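# Place the tray level on the jewelry box dividers

## Task

Put the tray inside the jewelry box with its top side facing up, sitting flat across the dividers. Do not disturb the bangle. The tray must stay in place on its own after the robot releases it, so the gripper has to open and withdraw at the end.

## Robot and tools

Robot: two arms, left_arm and right_arm, each with a two-finger parallel gripper. Their bases sit in the scene frame at left_arm (-0.036, +0.327, 0) m, quat_wxyz (+0.997, 0, 0, -0.078), and right_arm (-0.014, -0.226, 0) m, quat_wxyz (+0.998, 0, 0, -0.066). The arm names do not match the sides of any image.

Frame: one shared scene frame, origin on the table surface midway between the arms, +x pointing out across the table, +z up, left_arm toward +y. On each gripper the fingers extend along its own +z axis and close along its y axis. end_effector_position is the spot between the finger pads, roughly 1 cm short of the tips. Reported hand positions can be slightly wrong, more so at long reach, and arms usually settle a centimetre or more off the command, typically low.

Row format (used by every motion command): 16 numbers, all arms in one list: left_arm x, y, z, qw, qx, qy, qz, opening, then right_arm in the same eight. x, y, z are an absolute target position in metres in the scene frame; qw, qx, qy, qz an absolute target orientation (w first). opening runs from -1 (closed) to +1 (fully open, 0.094 m). Both arms must always be filled. To hold an arm still, resend the pose from the last result before it stopped, with the same quaternion every time rather than a drifted reading. A target more than 0.6 m from the arm's last reported position along any of its gripper axes is refused and nothing is sent. Each control step also clips the command to within 70 mm and 16 degrees of the measured pose; position wins over orientation when both cannot be met.

execute_actions: argument actions, a list with zero or one entry, plus optional pictures (boolean). An empty list just reports the state. An entry {"rows": [...], "steps": n} runs n control steps (1 to 15, each 1/30 s, default 15), one row per step, repeating the last row if rows run out. An entry {"steps": n} with no rows is a wait of up to 300 steps, counted from the previous result, so thinking time uses some of it. After an action, an arm continues only to its last clipped pose, so long moves need several calls.

move: target is one 16-number row as above; speed is the path's top speed in m/s, 0.002 to 0.5, default 0.25, with rotation limited to twice that in rad/s. Each gripper travels a straight line to its pose, both finishing together, lasting 0.5 to 10 s (cut off at 10 s). Openings are sent at the start. Paths ignore obstacles and the other arm; grippers lag, wander and may overshoot speed, mostly near full extension. Faster contact and targets placed deeper past a surface mean harder hits. The result adds a move: line with the ending (done, off_target, moving, held, fault) and active limits: limits=paced means the pose was clipped, limits=held means a safety check stopped some steps, after which the arm may jump quickly. It also reports each gripper's distance from its target.

wait: seconds, 0 to 10; sends nothing new. zoom_image: camera (cam_head_left, cam_head_right, cam_high, cam_left_wrist, cam_right_wrist) and region [x0, y0, x1, y1] in pixels, origin top-left, at most 504 by 504. All images are 504x504; pinhole plus radial calibration is supplied per camera and may be off by a few degrees and millimetres. read_manual: section, only "licences"; moves nothing. finished_scene: scene, the integer number of the current scene (1 to 2); irreversible, and the reply states whether the goal was met.

Result contents: a state line per arm with gripper position and quaternion; "pose unreachable" when the clearance check altered or blocked an arm's command; HELD on steps where a command was not passed on; a "Hand target" line giving where each gripper is currently driven; grip_measured, the finger opening on the command scale (the last Joint positions entry gives it in metres, each gripper off by up to about 1 mm); joint torques, which include offsets and friction; FAULT lines when an arm stops. Joint ranges (rad): waist -2.618 to 3.054, shoulder 0.000 to 3.142, elbow 0.000 to 3.142, wrist pitch -1.571 to 1.571, wrist yaw -1.571 to 1.571, wrist roll -2.094 to 2.094.

Gripping: to hold something, command an opening below grip_measured; about 0.03 below is firm, a smaller gap is gentler. Pads push roughly 50 to 62 N each, less on very thin parts, with a brief spike at first contact.

Heat: holding loads warms motors. MOTOR HOT appears from 75 °C; at 90 °C that arm is halted for 10 seconds; at 100 °C it goes limp and drops.

Avoid: arms striking or pushing each other, knocking anything off the table, dropping or slamming the tray, hard presses, and bumping the bangle. Occasional outside tugs may disturb held or loose items. Finish by opening the gripper and retracting so the tray rests unsupported.

Each tool is called after ">>>" as name(argument=value, ...) on one line, values as JSON.

## Session

>>> execute_actions(actions=[])

Scene clock: 0.00 s of 4500.00 s.
left_arm: end_effector_position=(+0.4688, +0.4919, +0.1921) grip_measured=+1.000 end_effector_quat_wxyz=(+0.168, -0.591, +0.773, -0.155) | right_arm: end_effector_position=(+0.5108, -0.2745, +0.3509) grip_measured=+1.000 end_effector_quat_wxyz=(+0.526, -0.551, +0.542, -0.354)
Joint positions: left_arm=[ 0.537  2.328  2.519 -1.345  0.204 -0.968  0.094] | right_arm=[-0.104  1.657  1.493 -0.053 -0.428 -1.477  0.094]
Joint velocities: left_arm=[ 0.002  0.007 -0.007  0.037 -0.007 -0.037  0.   ] | right_arm=[-0.002  0.007  0.007 -0.007  0.007 -0.007  0.   ]
Joint torques (N m, as the arm reports them, + toward a larger angle): no reading
Hand target (left_arm): +0.469, +0.493, +0.202; +0.182, -0.587, +0.773, -0.156
Hand target (right_arm): +0.509, -0.273, +0.356; +0.530, -0.549, +0.541, -0.353

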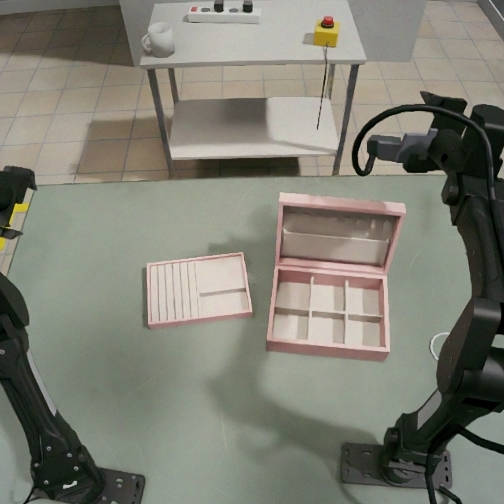

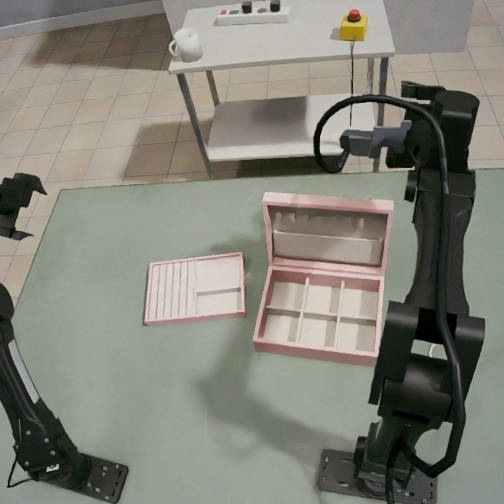

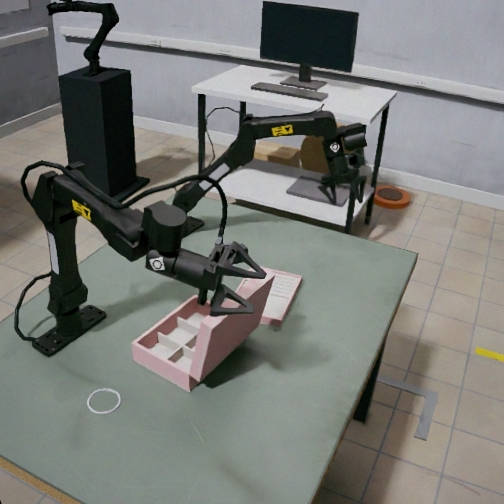

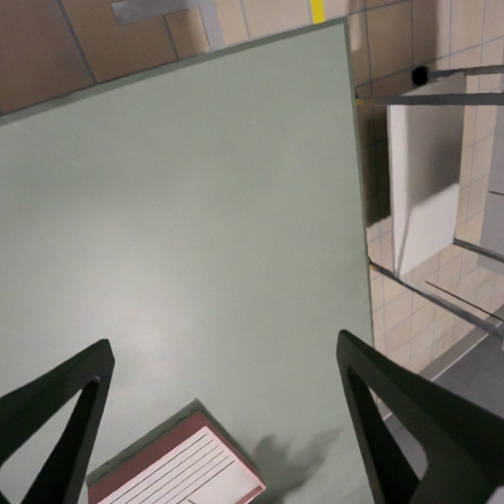

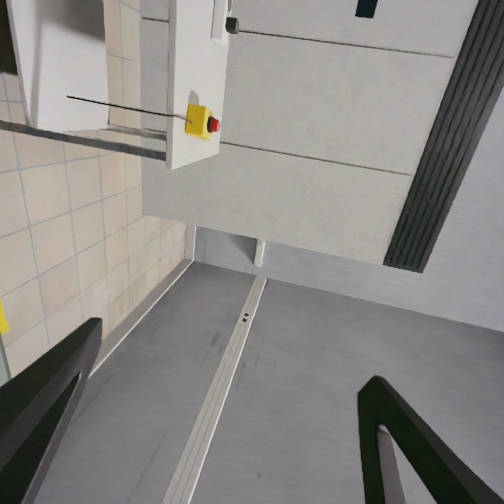

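>>> zoom_image(camera="cam_head_left", region=[130, 180, 420, 380])

>>> zoom_image(camera="cam_head_right", region=[130, 180, 420, 380])

Region (130, 180, 420, 380) of cam_head_left's 504x504 image, scaled by 1.738, with more detail than that image has; it fills the top 348 rows of this view, and the rest is white.

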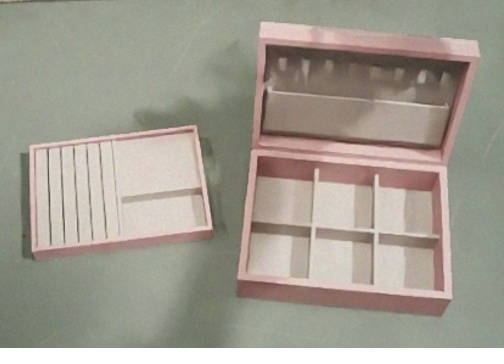

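Region (130, 180, 420, 380) of cam_head_right's 504x504 image, scaled by 1.738, with more detail than that image has; it fills the top 348 rows of this view, and the rest is white.

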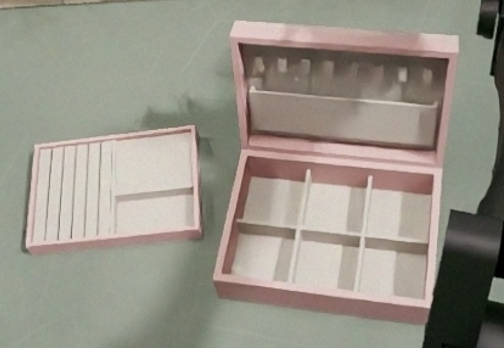

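>>> move(target=[0.469,0.493,0.202,0.182,-0.587,0.773,-0.156,1,0.328,0.122,0.27,0,-0.74,0.672,0,0])

>>> move(target=[0.469,0.493,0.202,0.182,-0.587,0.773,-0.156,1,0.328,0.122,0.09,0,-0.74,0.672,0,-0.2])

Scene clock: 37.80 s of 4500.00 s.
left_arm: end_effector_position=(+0.4688, +0.4919, +0.1921) grip_measured=+1.000 end_effector_quat_wxyz=(+0.168, -0.591, +0.773, -0.155) | right_arm: end_effector_position=(+0.3255, +0.1243, +0.2638) grip_measured=+0.001 end_effector_quat_wxyz=(-0.228, +0.739, -0.634, +0.029)
Joint positions: left_arm=[ 0.537  2.328  2.519 -1.345  0.204 -0.968  0.094] | right_arm=[ 0.943  2.219  2.651 -1.54   0.034 -0.919  0.047]
Joint velocities: left_arm=[ 0.002  0.022  0.002  0.007  0.051 -0.139  0.   ] | right_arm=[ 0.027  0.002 -0.002 -0.066 -0.037  0.022 -0.002]
Joint torques (N m, as the arm reports them, + toward a larger angle): left_arm=[ -0.06 -15.33   4.43   1.03   0.09   0.06] | right_arm=[ -1.01 -12.21   7.46   1.19  -0.17   0.06]
Hand target (left_arm): +0.469, +0.493, +0.202; +0.182, -0.587, +0.773, -0.156
Hand target (right_arm): +0.326, +0.122, +0.269; -0.233, +0.731, -0.640, +0.018
Off the commanded pose (left_arm): 0.010 m, 2 deg.
Off the commanded pose (right_arm): 0.007 m, 27 deg; orientation clipped at the last step of the last action.
joint sent to its limit (right arm) — the command would take joint 4 (wrist pitch) past its lower limit, so that joint was sent only as far as its limit.
After step 90, 31.27 s passed at rest.
move: off_target (right_arm); limits=paced
camera_calibration (this result's frames):
cam_right_wrist: T_world_to_cam=[[0.817827, 0.386872, 0.426016, -0.4294], [0.193407, -0.88202, 0.429692, -0.0261434], [0.54199, -0.269019, -0.796163, 0.166381], [0, 0, 0, 1]] pos_world=[0.266054, 0.187824, 0.326631]

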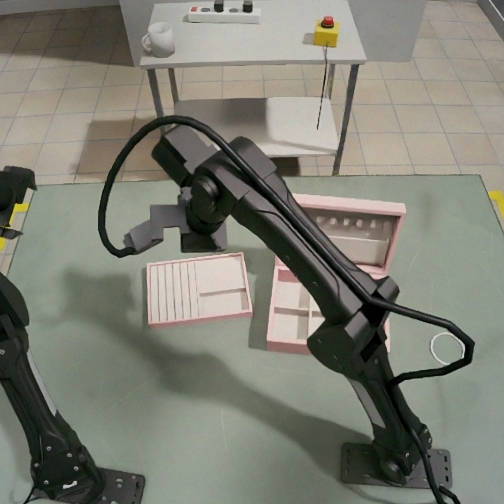

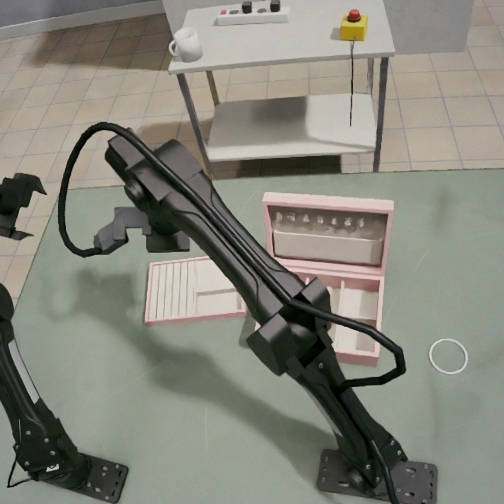

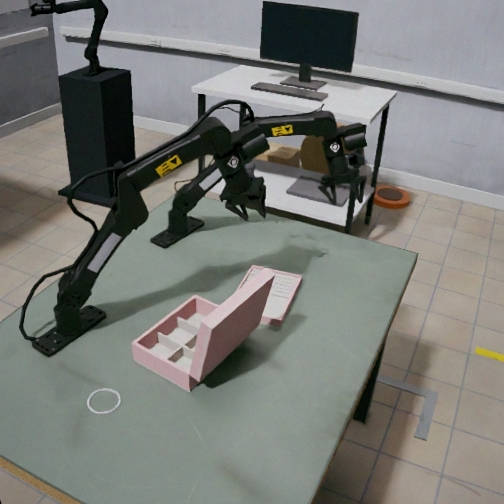

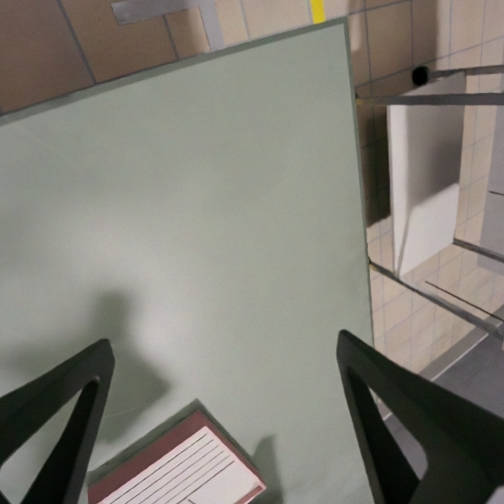

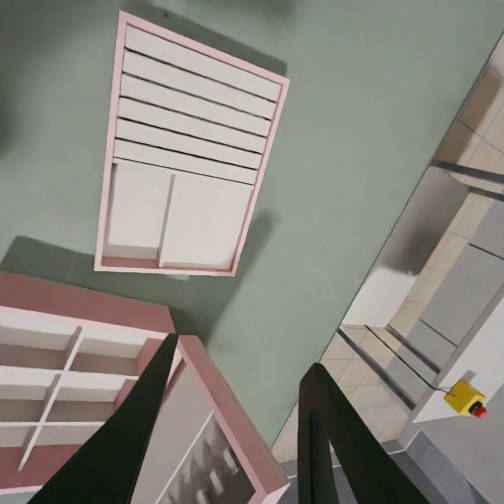

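Scene clock: 39.20 s of 4500.00 s.
left_arm: end_effector_position=(+0.4688, +0.4919, +0.1921) grip_measured=+1.000 end_effector_quat_wxyz=(+0.168, -0.591, +0.773, -0.155) | right_arm: end_effector_position=(+0.3321, +0.1273, +0.0906) grip_measured=-0.199 end_effector_quat_wxyz=(-0.031, +0.747, -0.664, +0.008)
Joint positions: left_arm=[ 0.537  2.328  2.519 -1.345  0.204 -0.968  0.094] | right_arm=[ 0.93   2.529  2.562 -1.541  0.014 -0.89   0.038]
Joint velocities: left_arm=[-0.007  0.007 -0.012 -0.007 -0.022  0.037  0.   ] | right_arm=[-0.002 -0.007 -0.002  0.037  0.081 -0.007  0.001]
Joint torques (N m, as the arm reports them, + toward a larger angle): left_arm=[ -0.03 -15.37   4.46   1.03   0.08   0.06] | right_arm=[ -0.63 -16.08   3.87   0.4   -0.17   0.02]
Hand target (left_arm): +0.469, +0.493, +0.202; +0.182, -0.587, +0.773, -0.156
Hand target (right_arm): +0.327, +0.122, +0.089; -0.017, +0.742, -0.670, -0.002
Off the commanded pose (left_arm): 0.010 m, 2 deg.
Off the commanded pose (right_arm): 0.007 m, 4 deg.
joint sent to its limit (right arm) — the command would take joint 4 (wrist pitch) past its lower limit, so that joint was sent only as far as its limit.
move: off_target (right_arm)
camera_calibration (this result's frames):
cam_right_wrist: T_world_to_cam=[[0.904656, 0.422243, 0.057527, -0.362139], [0.315031, -0.753562, 0.576975, -0.0204476], [0.286974, -0.503841, -0.814733, 0.141948], [0, 0, 0, 1]] pos_world=[0.293318, 0.209021, 0.14828]

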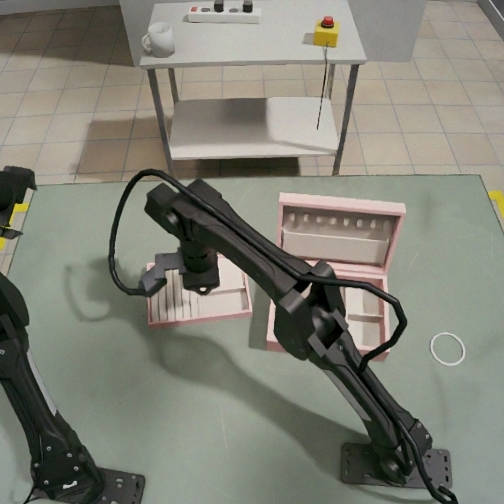

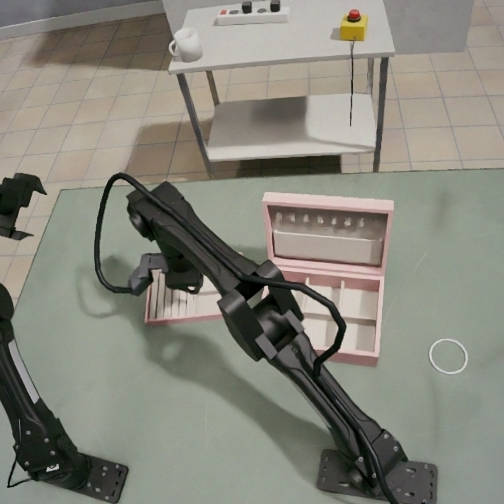

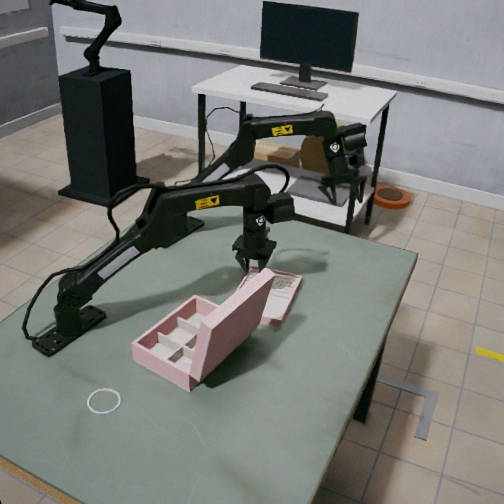

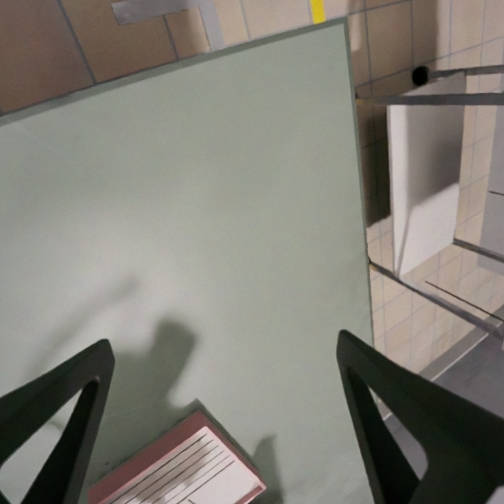

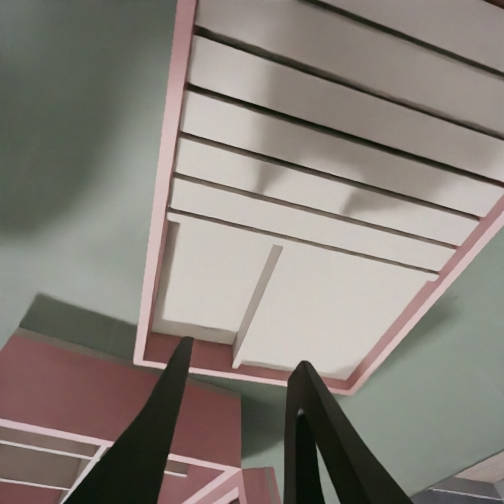

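>>> move(target=[0.469,0.493,0.202,0.182,-0.587,0.773,-0.156,1,0.345,0.118,0.045,0,-0.74,0.672,0,-0.2], speed=0.1)

Scene clock: 50.93 s of 4500.00 s.
left_arm: end_effector_position=(+0.4688, +0.4919, +0.1921) grip_measured=+1.000 end_effector_quat_wxyz=(+0.168, -0.591, +0.773, -0.155) | right_arm: end_effector_position=(+0.3453, +0.1182, +0.0485) grip_measured=-0.199 end_effector_quat_wxyz=(-0.001, +0.739, -0.674, +0.007)
Joint positions: left_arm=[ 0.537  2.328  2.519 -1.345  0.204 -0.968  0.094] | right_arm=[ 0.898  2.618  2.562 -1.512  0.013 -0.897  0.038]
Joint velocities: left_arm=[ 0.002 -0.007  0.012  0.022 -0.051  0.007  0.   ] | right_arm=[-0.012  0.002  0.002 -0.051  0.022  0.007  0.001]
Joint torques (N m, as the arm reports them, + toward a larger angle): left_arm=[ -0.05 -15.38   4.47   1.02   0.1    0.06] | right_arm=[ -0.56 -16.2    4.33   0.61  -0.12  -0.08]
Hand target (left_arm): +0.469, +0.493, +0.202; +0.182, -0.587, +0.773, -0.156
Hand target (right_arm): +0.345, +0.118, +0.045; +0.000, +0.740, -0.672, -0.000
Off the commanded pose (left_arm): 0.010 m, 2 deg.
Off the commanded pose (right_arm): 0.004 m, 1 deg.
After step 130, 6.50 s passed at rest.
move: done
camera_calibration (this result's frames):
cam_right_wrist: T_world_to_cam=[[0.916569, 0.399872, 0.00192544, -0.366621], [0.320525, -0.737554, 0.594372, -0.0117987], [0.239093, -0.544165, -0.804188, 0.1201], [0, 0, 0, 1]] pos_world=[0.3111, 0.203254, 0.104302]

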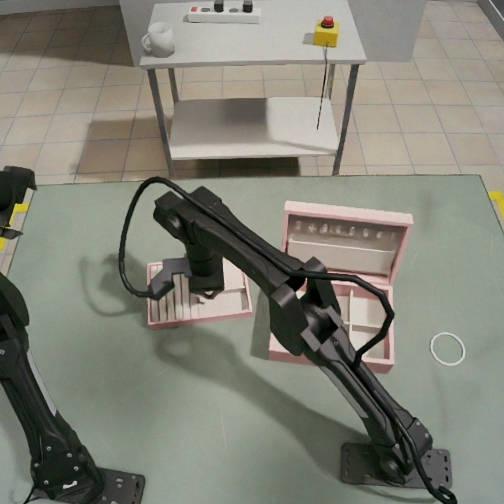

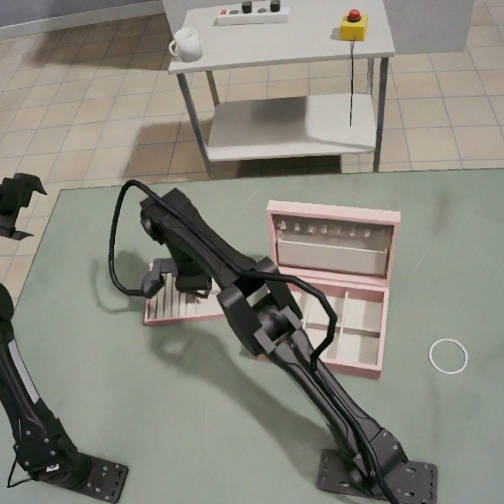

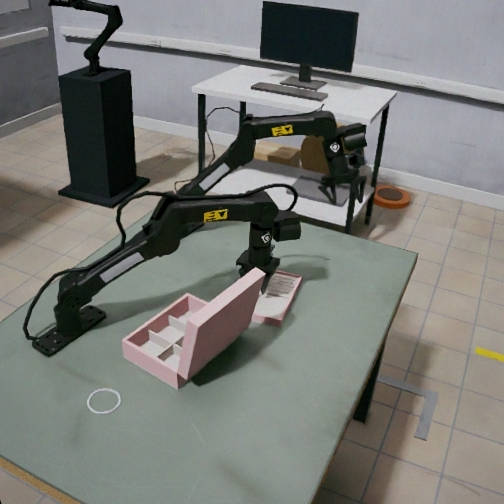

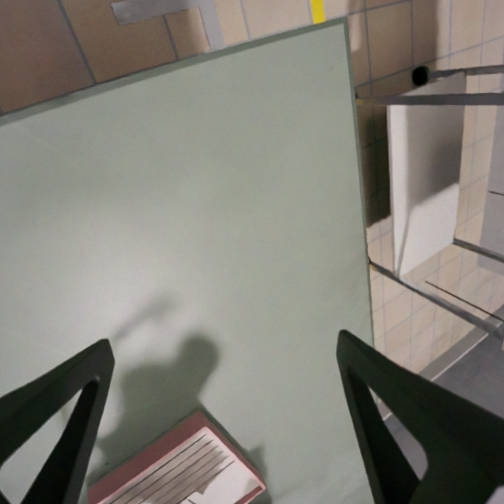

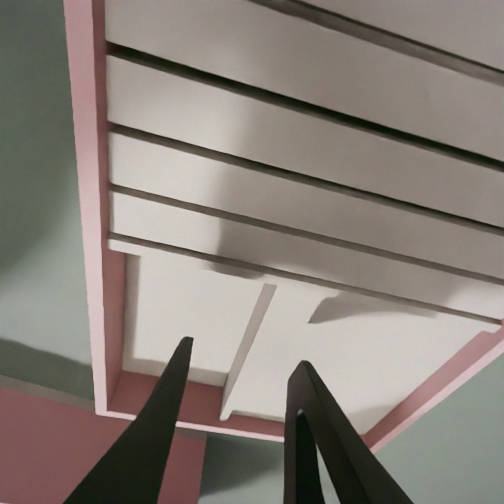

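>>> move(target=[0.469,0.493,0.202,0.182,-0.587,0.773,-0.156,1,0.35,0.115,0.02,0,-0.74,0.672,0,-0.3], speed=0.04)

Scene clock: 58.40 s of 4500.00 s.
left_arm: end_effector_position=(+0.4688, +0.4919, +0.1921) grip_measured=+1.000 end_effector_quat_wxyz=(+0.168, -0.591, +0.773, -0.155) | right_arm: end_effector_position=(+0.3461, +0.1178, +0.0300) grip_measured=-0.299 end_effector_quat_wxyz=(+0.000, +0.742, -0.671, +0.005)
Joint positions: left_arm=[ 0.537  2.328  2.519 -1.345  0.204 -0.968  0.094] | right_arm=[ 0.896  2.603  2.46  -1.427  0.011 -0.906  0.033]
Joint velocities: left_arm=[-0.002 -0.002  0.017 -0.022  0.051  0.022  0.   ] | right_arm=[ 0.002 -0.027 -0.017 -0.051 -0.022 -0.051 -0.001]
Joint torques (N m, as the arm reports them, + toward a larger angle): left_arm=[ -0.05 -15.37   4.43   1.03   0.09   0.06] | right_arm=[ -1.18 -15.93   3.08   0.8   -0.1   -0.07]
Hand target (left_arm): +0.469, +0.493, +0.202; +0.182, -0.587, +0.773, -0.156
Hand target (right_arm): +0.350, +0.115, +0.020; +0.001, +0.740, -0.672, +0.000
Off the commanded pose (left_arm): 0.010 m, 2 deg.
Off the commanded pose (right_arm): 0.011 m, 1 deg.
After step 90, 3.50 s passed at rest.
move: off_target (right_arm)
camera_calibration (this result's frames):
cam_right_wrist: T_world_to_cam=[[0.913644, 0.406508, -0.00232234, -0.366762], [0.328476, -0.734875, 0.593349, -0.00439558], [0.239494, -0.542872, -0.804942, 0.10451], [0, 0, 0, 1]] pos_world=[0.311505, 0.202597, 0.0858805]

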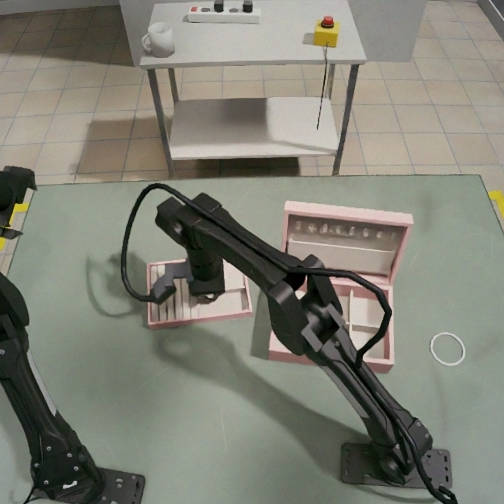

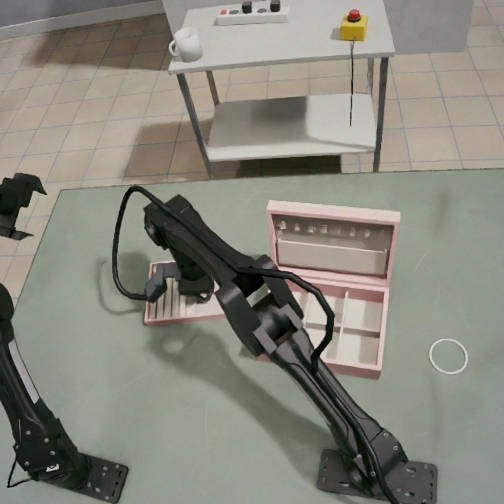

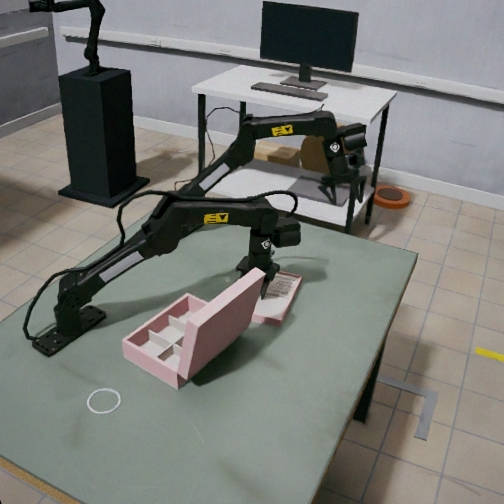

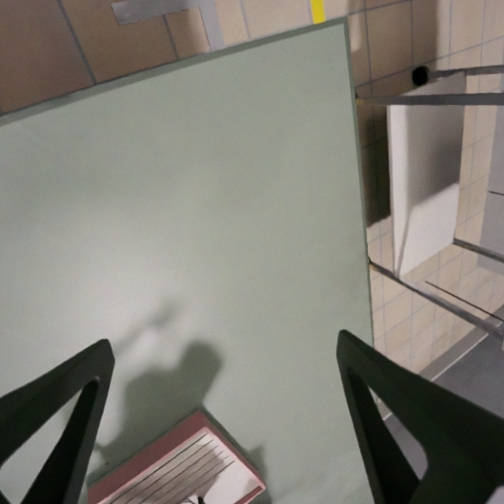

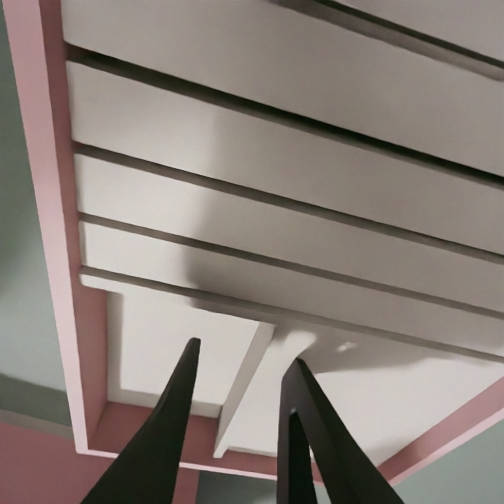

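>>> move(target=[0.469,0.493,0.202,0.182,-0.587,0.773,-0.156,1,0.352,0.108,0.008,0,-0.74,0.672,0,-0.3], speed=0.03)

Scene clock: 63.27 s of 4500.00 s.
left_arm: end_effector_position=(+0.4688, +0.4919, +0.1921) grip_measured=+1.000 end_effector_quat_wxyz=(+0.168, -0.591, +0.773, -0.155) | right_arm: end_effector_position=(+0.3464, +0.1172, +0.0294) grip_measured=-0.299 end_effector_quat_wxyz=(-0.012, +0.744, -0.668, -0.002)
Joint positions: left_arm=[ 0.537  2.328  2.519 -1.345  0.204 -0.968  0.094] | right_arm=[ 0.889  2.553  2.363 -1.356 -0.005 -0.92   0.033]
Joint velocities: left_arm=[-0.002  0.007  0.017  0.007 -0.007  0.007  0.   ] | right_arm=[-0.017 -0.012 -0.007  0.007 -0.022 -0.037  0.001]
Joint torques (N m, as the arm reports them, + toward a larger angle): left_arm=[ -0.04 -15.37   4.45   1.03   0.09   0.07] | right_arm=[ -1.79 -14.01   2.35   0.88   0.04  -0.06]
Hand target (left_arm): +0.469, +0.493, +0.202; +0.182, -0.587, +0.773, -0.156
Hand target (right_arm): +0.351, +0.108, +0.009; +0.001, +0.740, -0.672, -0.000
Off the commanded pose (left_arm): 0.010 m, 2 deg.
Off the commanded pose (right_arm): 0.024 m, 2 deg.
After step 90, 0.80 s passed at rest.
move: off_target (right_arm)
camera_calibration (this result's frames):
cam_right_wrist: T_world_to_cam=[[0.910711, 0.412765, 0.0151597, -0.367014], [0.329795, -0.748766, 0.574965, -0.00286335], [0.248677, -0.518628, -0.818037, 0.098004], [0, 0, 0, 1]] pos_world=[0.310817, 0.200174, 0.0873811]

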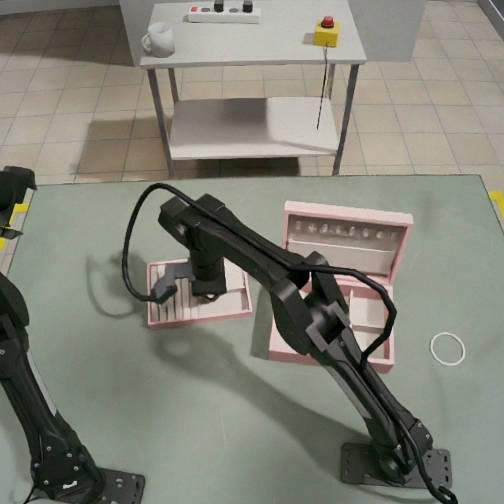

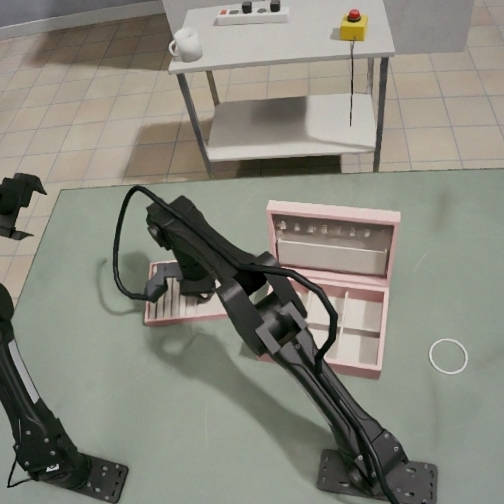

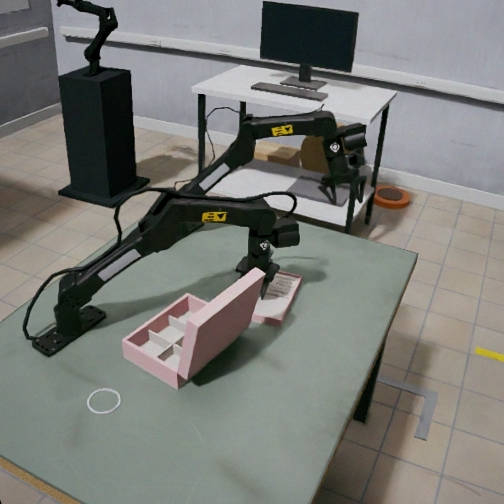

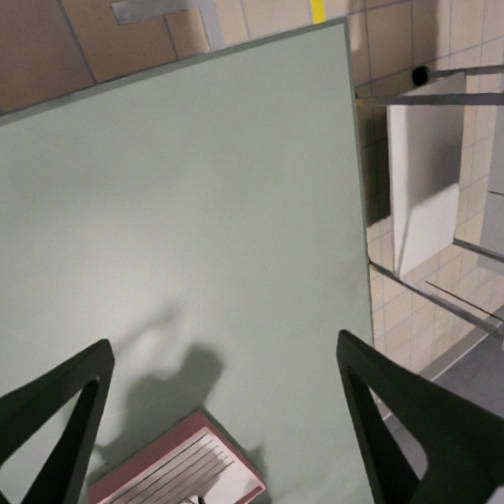

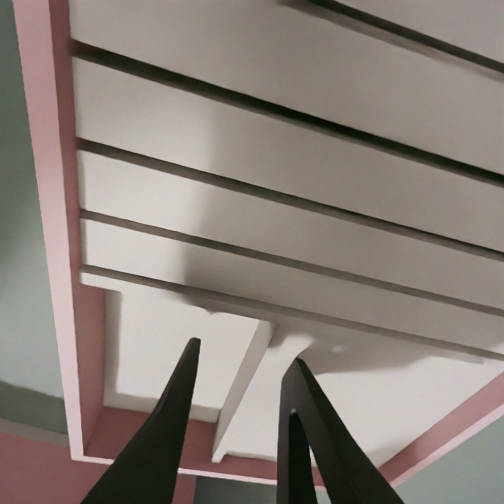

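It's on the floor. Close.

>>> move(target=[0.469,0.493,0.202,0.182,-0.587,0.773,-0.156,1,0.348,0.117,0.031,0,-0.74,0.672,0,-0.97], speed=0.03)

>>> move(target=[0.469,0.493,0.202,0.182,-0.587,0.773,-0.156,1,0.30,0.10,0.115,0,-0.74,0.672,0,-0.97], speed=0.08)

Scene clock: 70.97 s of 4500.00 s.
left_arm: end_effector_position=(+0.4688, +0.4919, +0.1921) grip_measured=+1.000 end_effector_quat_wxyz=(+0.168, -0.591, +0.773, -0.155) | right_arm: end_effector_position=(+0.3497, +0.1176, +0.0305) grip_measured=-0.959 end_effector_quat_wxyz=(-0.008, +0.744, -0.668, +0.003)
Joint positions: left_arm=[ 0.537  2.328  2.519 -1.345  0.204 -0.968  0.094] | right_arm=[ 0.888  2.59   2.436 -1.401  0.004 -0.921  0.002]
Joint velocities: left_arm=[-0.012  0.002  0.022  0.095  0.037  0.037  0.   ] | right_arm=[ 0.002  0.022  0.042 -0.007  0.051 -0.007 -0.   ]
Joint torques (N m, as the arm reports them, + toward a larger angle): left_arm=[ -0.05 -15.34   4.47   1.03   0.09   0.06] | right_arm=[ -0.03 -14.74   7.68   0.21  -0.04   0.1 ]
Hand target (left_arm): +0.469, +0.493, +0.202; +0.182, -0.587, +0.773, -0.156
Hand target (right_arm): +0.348, +0.117, +0.031; -0.001, +0.740, -0.672, -0.000
Off the commanded pose (left_arm): 0.010 m, 2 deg.
Off the commanded pose (right_arm): 0.002 m, 1 deg.
After step 90, 4.00 s passed at rest.
move: done
camera_calibration (this result's frames):
cam_right_wrist: T_world_to_cam=[[0.910935, 0.412405, 0.0109324, -0.370133], [0.328939, -0.742057, 0.584081, -0.00509731], [0.24899, -0.528464, -0.811622, 0.0991542], [0, 0, 0, 1]] pos_world=[0.314156, 0.201262, 0.0874994]

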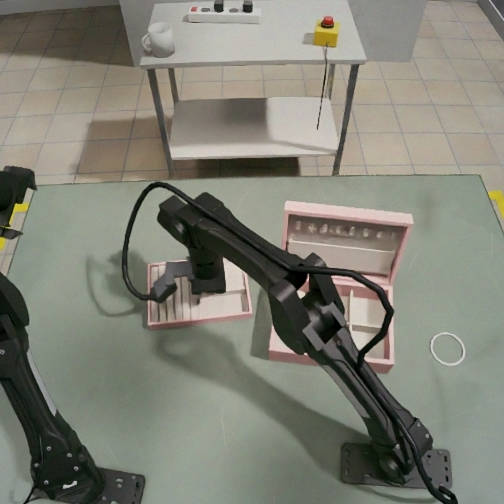

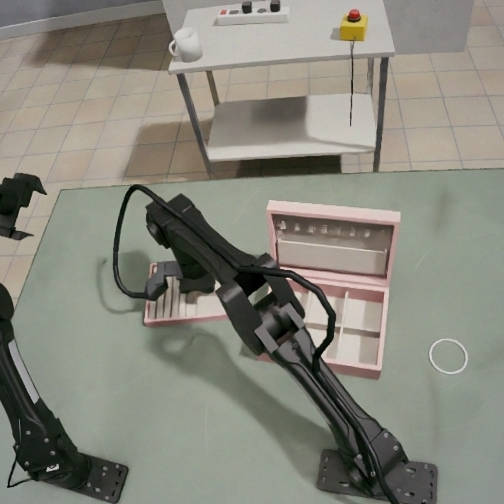

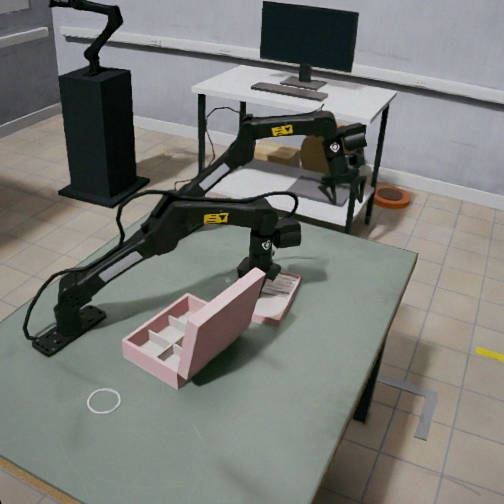

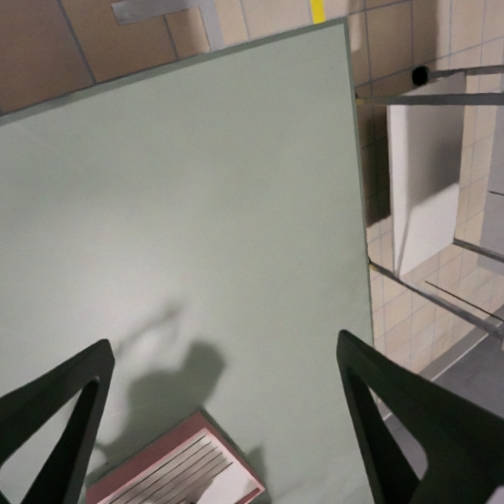

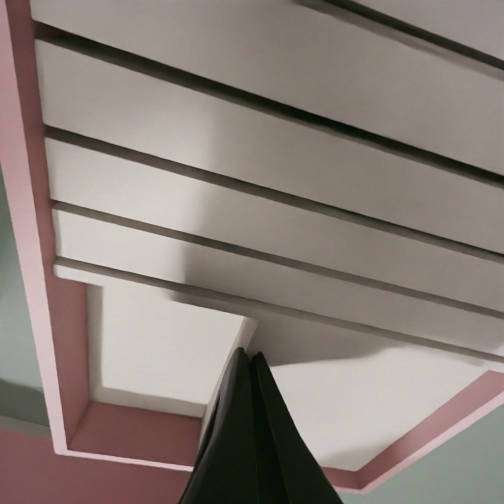

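Scene clock: 72.63 s of 4500.00 s.
left_arm: end_effector_position=(+0.4688, +0.4919, +0.1921) grip_measured=+1.000 end_effector_quat_wxyz=(+0.168, -0.591, +0.773, -0.155) | right_arm: end_effector_position=(+0.3082, +0.1013, +0.1048) grip_measured=-0.959 end_effector_quat_wxyz=(-0.000, +0.741, -0.672, +0.002)
Joint positions: left_arm=[ 0.537  2.328  2.519 -1.345  0.204 -0.968  0.094] | right_arm=[ 0.924  2.387  2.363 -1.545  0.004 -0.875  0.002]
Joint velocities: left_arm=[-0.007  0.007  0.012  0.037 -0.022 -0.051  0.   ] | right_arm=[ 0.017  0.007  0.007  0.066 -0.037  0.11   0.001]
Joint torques (N m, as the arm reports them, + toward a larger angle): left_arm=[ -0.07 -15.34   4.45   1.03   0.09   0.05] | right_arm=[  0.89 -17.05   4.03   0.29  -0.04   0.06]
Hand target (left_arm): +0.469, +0.493, +0.202; +0.182, -0.587, +0.773, -0.156
Hand target (right_arm): +0.301, +0.100, +0.115; -0.002, +0.740, -0.672, -0.000
Off the commanded pose (left_arm): 0.010 m, 2 deg.
Off the commanded pose (right_arm): 0.013 m, 0 deg.
joint sent to its limit (right arm) — the command would take joint 4 (wrist pitch) past its lower limit, so that joint was sent only as far as its limit.
move: off_target (right_arm)
camera_calibration (this result's frames):
cam_right_wrist: T_world_to_cam=[[0.914869, 0.403738, -0.00333305, -0.325268], [0.328348, -0.739182, 0.588046, -0.0474924], [0.234953, -0.539079, -0.808821, 0.166296], [0, 0, 0, 1]] pos_world=[0.2741, 0.185864, 0.161347]

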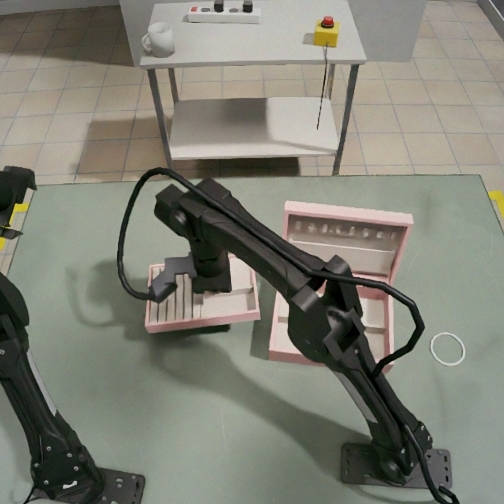

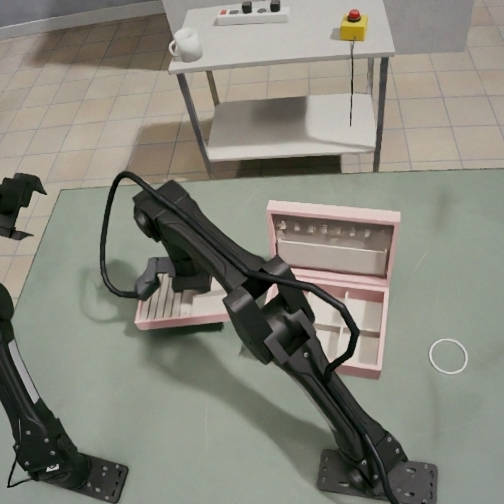

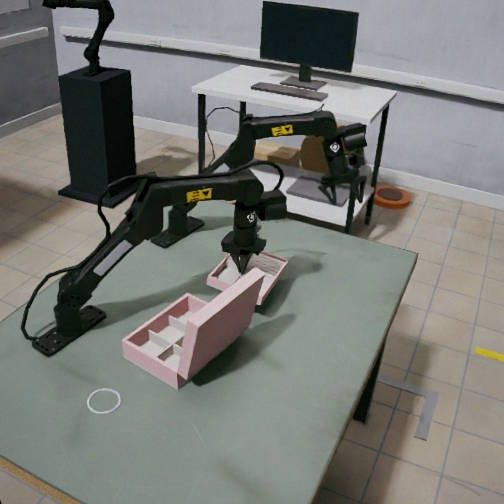

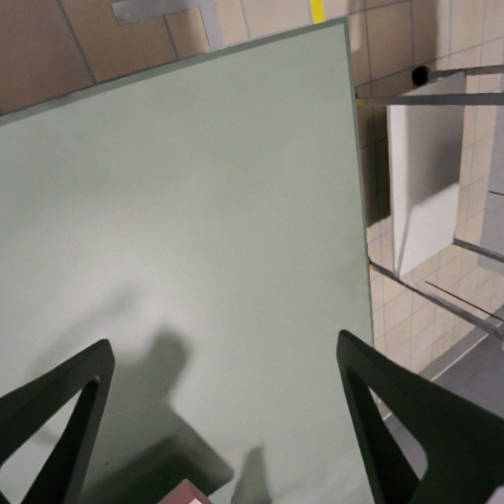

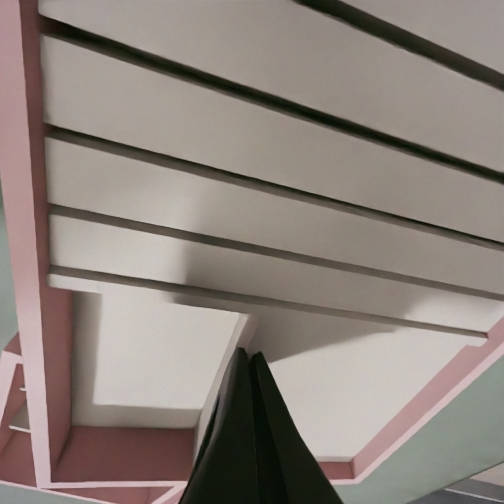

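>>> move(target=[0.469,0.493,0.202,0.182,-0.587,0.773,-0.156,1,0.25,0.06,0.135,0,-0.7,0.714,0,-1], speed=0.08)

>>> move(target=[0.469,0.493,0.202,0.182,-0.587,0.773,-0.156,1,0.232,-0.147,0.125,0,-0.659,0.752,0,-1], speed=0.1)

Scene clock: 80.87 s of 4500.00 s.
left_arm: end_effector_position=(+0.4688, +0.4919, +0.1921) grip_measured=+1.000 end_effector_quat_wxyz=(+0.168, -0.591, +0.773, -0.155) | right_arm: end_effector_position=(+0.2532, +0.0562, +0.1273) grip_measured=-0.979 end_effector_quat_wxyz=(+0.017, +0.700, -0.714, +0.003)
Joint positions: left_arm=[ 0.537  2.328  2.519 -1.345  0.204 -0.968  0.094] | right_arm=[ 0.944  2.068  1.927 -1.464  0.004 -0.739  0.001]
Joint velocities: left_arm=[-0.012 -0.032 -0.002 -0.007 -0.007 -0.022  0.   ] | right_arm=[-0.002 -0.027 -0.002 -0.037 -0.007  0.007  0.001]
Joint torques (N m, as the arm reports them, + toward a larger angle): left_arm=[ -0.02 -15.37   4.43   1.03   0.09   0.06] | right_arm=[  0.75 -14.45   4.16   0.57  -0.02   0.04]
Hand target (left_arm): +0.469, +0.493, +0.202; +0.182, -0.587, +0.773, -0.156
Hand target (right_arm): +0.250, +0.059, +0.135; +0.000, +0.700, -0.714, -0.000
Off the commanded pose (left_arm): 0.010 m, 2 deg.
Off the commanded pose (right_arm): 0.009 m, 2 deg.
After step 90, 3.87 s passed at rest.
move: done
camera_calibration (this result's frames):
cam_right_wrist: T_world_to_cam=[[0.955002, 0.294707, -0.0334599, -0.256831], [0.25478, -0.757351, 0.601254, -0.0580359], [0.151853, -0.582723, -0.798357, 0.195253], [0, 0, 0, 1]] pos_world=[0.230411, 0.145515, 0.182183]

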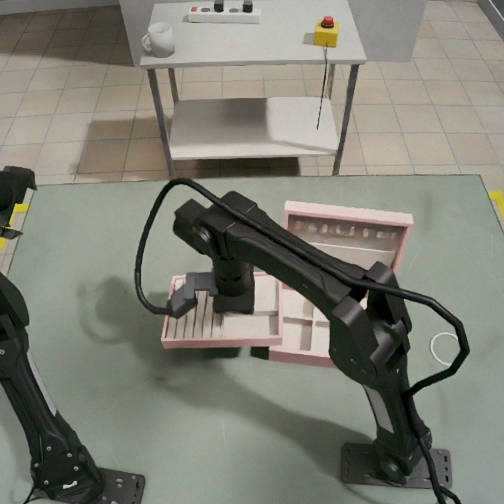

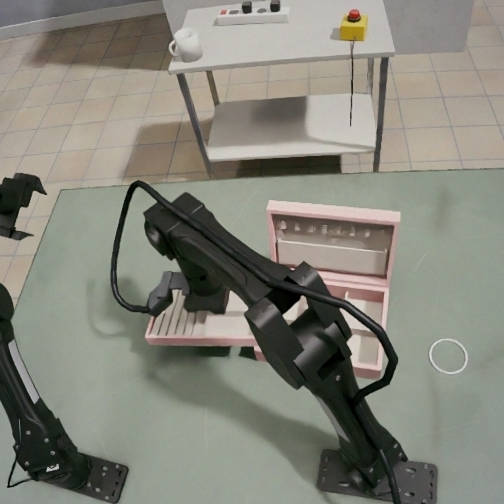

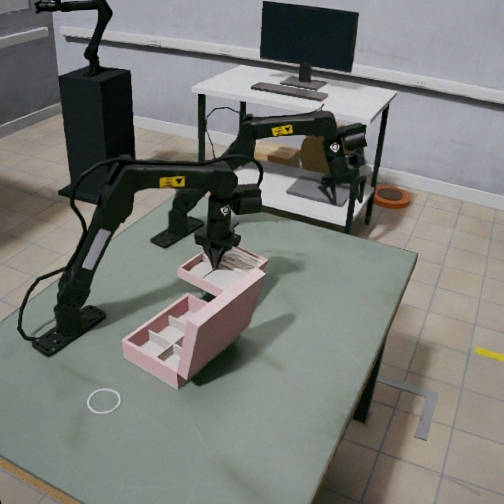

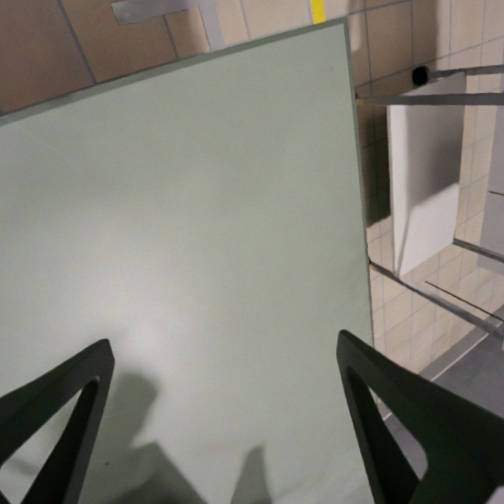

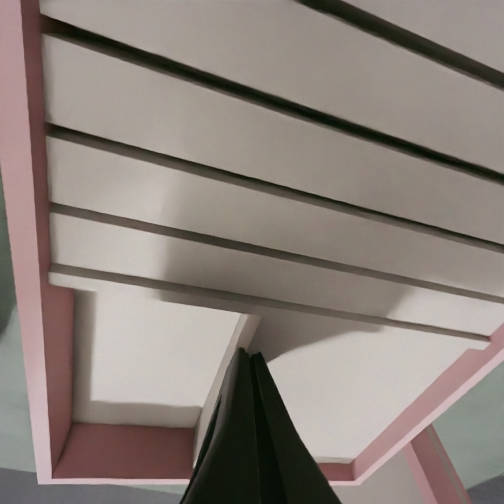

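Scene clock: 83.37 s of 4500.00 s.
left_arm: end_effector_position=(+0.4688, +0.4919, +0.1921) grip_measured=+1.000 end_effector_quat_wxyz=(+0.168, -0.591, +0.773, -0.155) | right_arm: end_effector_position=(+0.2343, -0.1480, +0.1215) grip_measured=-0.979 end_effector_quat_wxyz=(+0.017, +0.657, -0.754, -0.000)
Joint positions: left_arm=[ 0.537  2.328  2.519 -1.345  0.204 -0.968  0.094] | right_arm=[ 0.441  1.556  1.265 -1.312  0.014 -1.124  0.001]
Joint velocities: left_arm=[-0.017  0.002 -0.007  0.007  0.022 -0.007  0.   ] | right_arm=[ 0.002 -0.012  0.012 -0.007  0.007 -0.022 -0.   ]
Joint torques (N m, as the arm reports them, + toward a larger angle): left_arm=[ -0.06 -15.37   4.45   1.03   0.09   0.07] | right_arm=[-0.54 -9.13  4.32  0.57 -0.07 -0.06]
Hand target (left_arm): +0.469, +0.493, +0.202; +0.182, -0.587, +0.773, -0.156
Hand target (right_arm): +0.234, -0.148, +0.125; -0.002, -0.659, +0.752, -0.002
Off the commanded pose (left_arm): 0.010 m, 2 deg.
Off the commanded pose (right_arm): 0.004 m, 2 deg.
move: done
camera_calibration (this result's frames):
cam_right_wrist: T_world_to_cam=[[0.982985, 0.180135, -0.0359471, -0.201989], [0.165464, -0.783365, 0.599134, -0.186954], [0.0797655, -0.594887, -0.799842, 0.0897614], [0, 0, 0, 1]] pos_world=[0.222326, -0.0566697, 0.176544]

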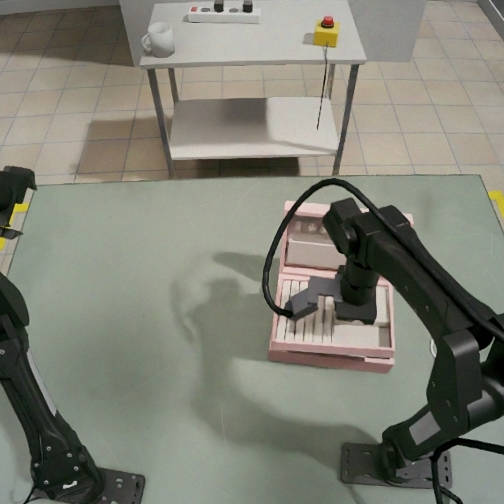

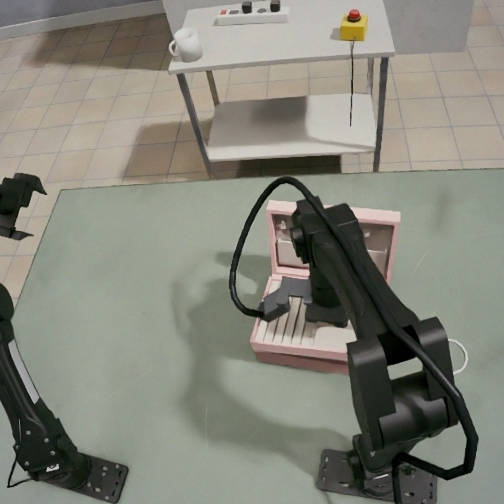

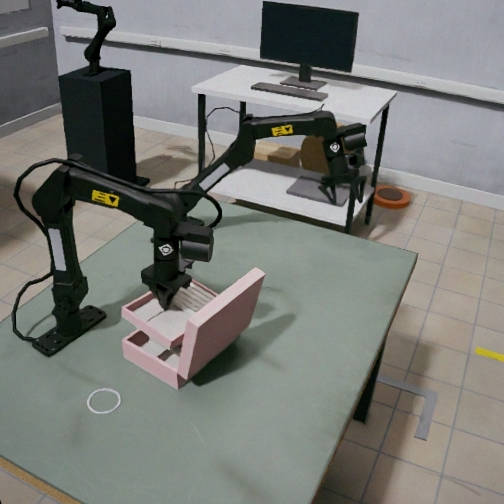

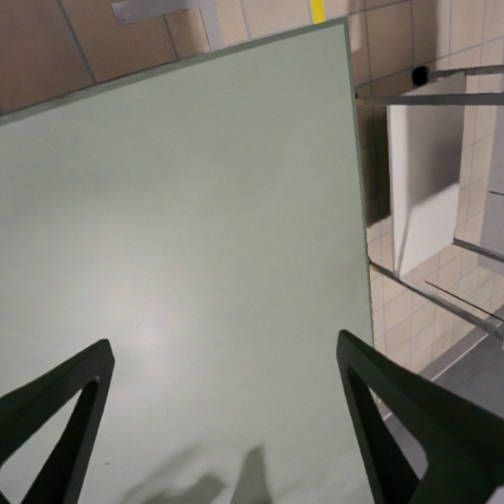

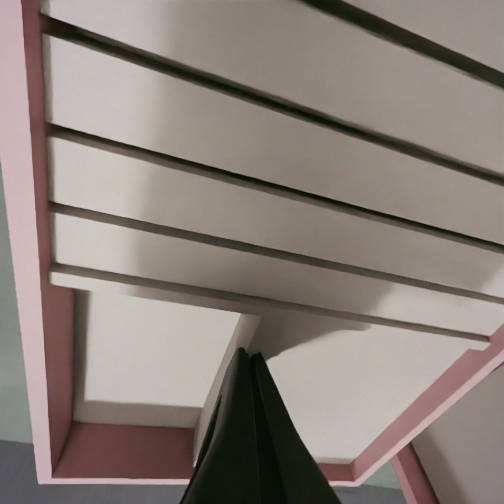

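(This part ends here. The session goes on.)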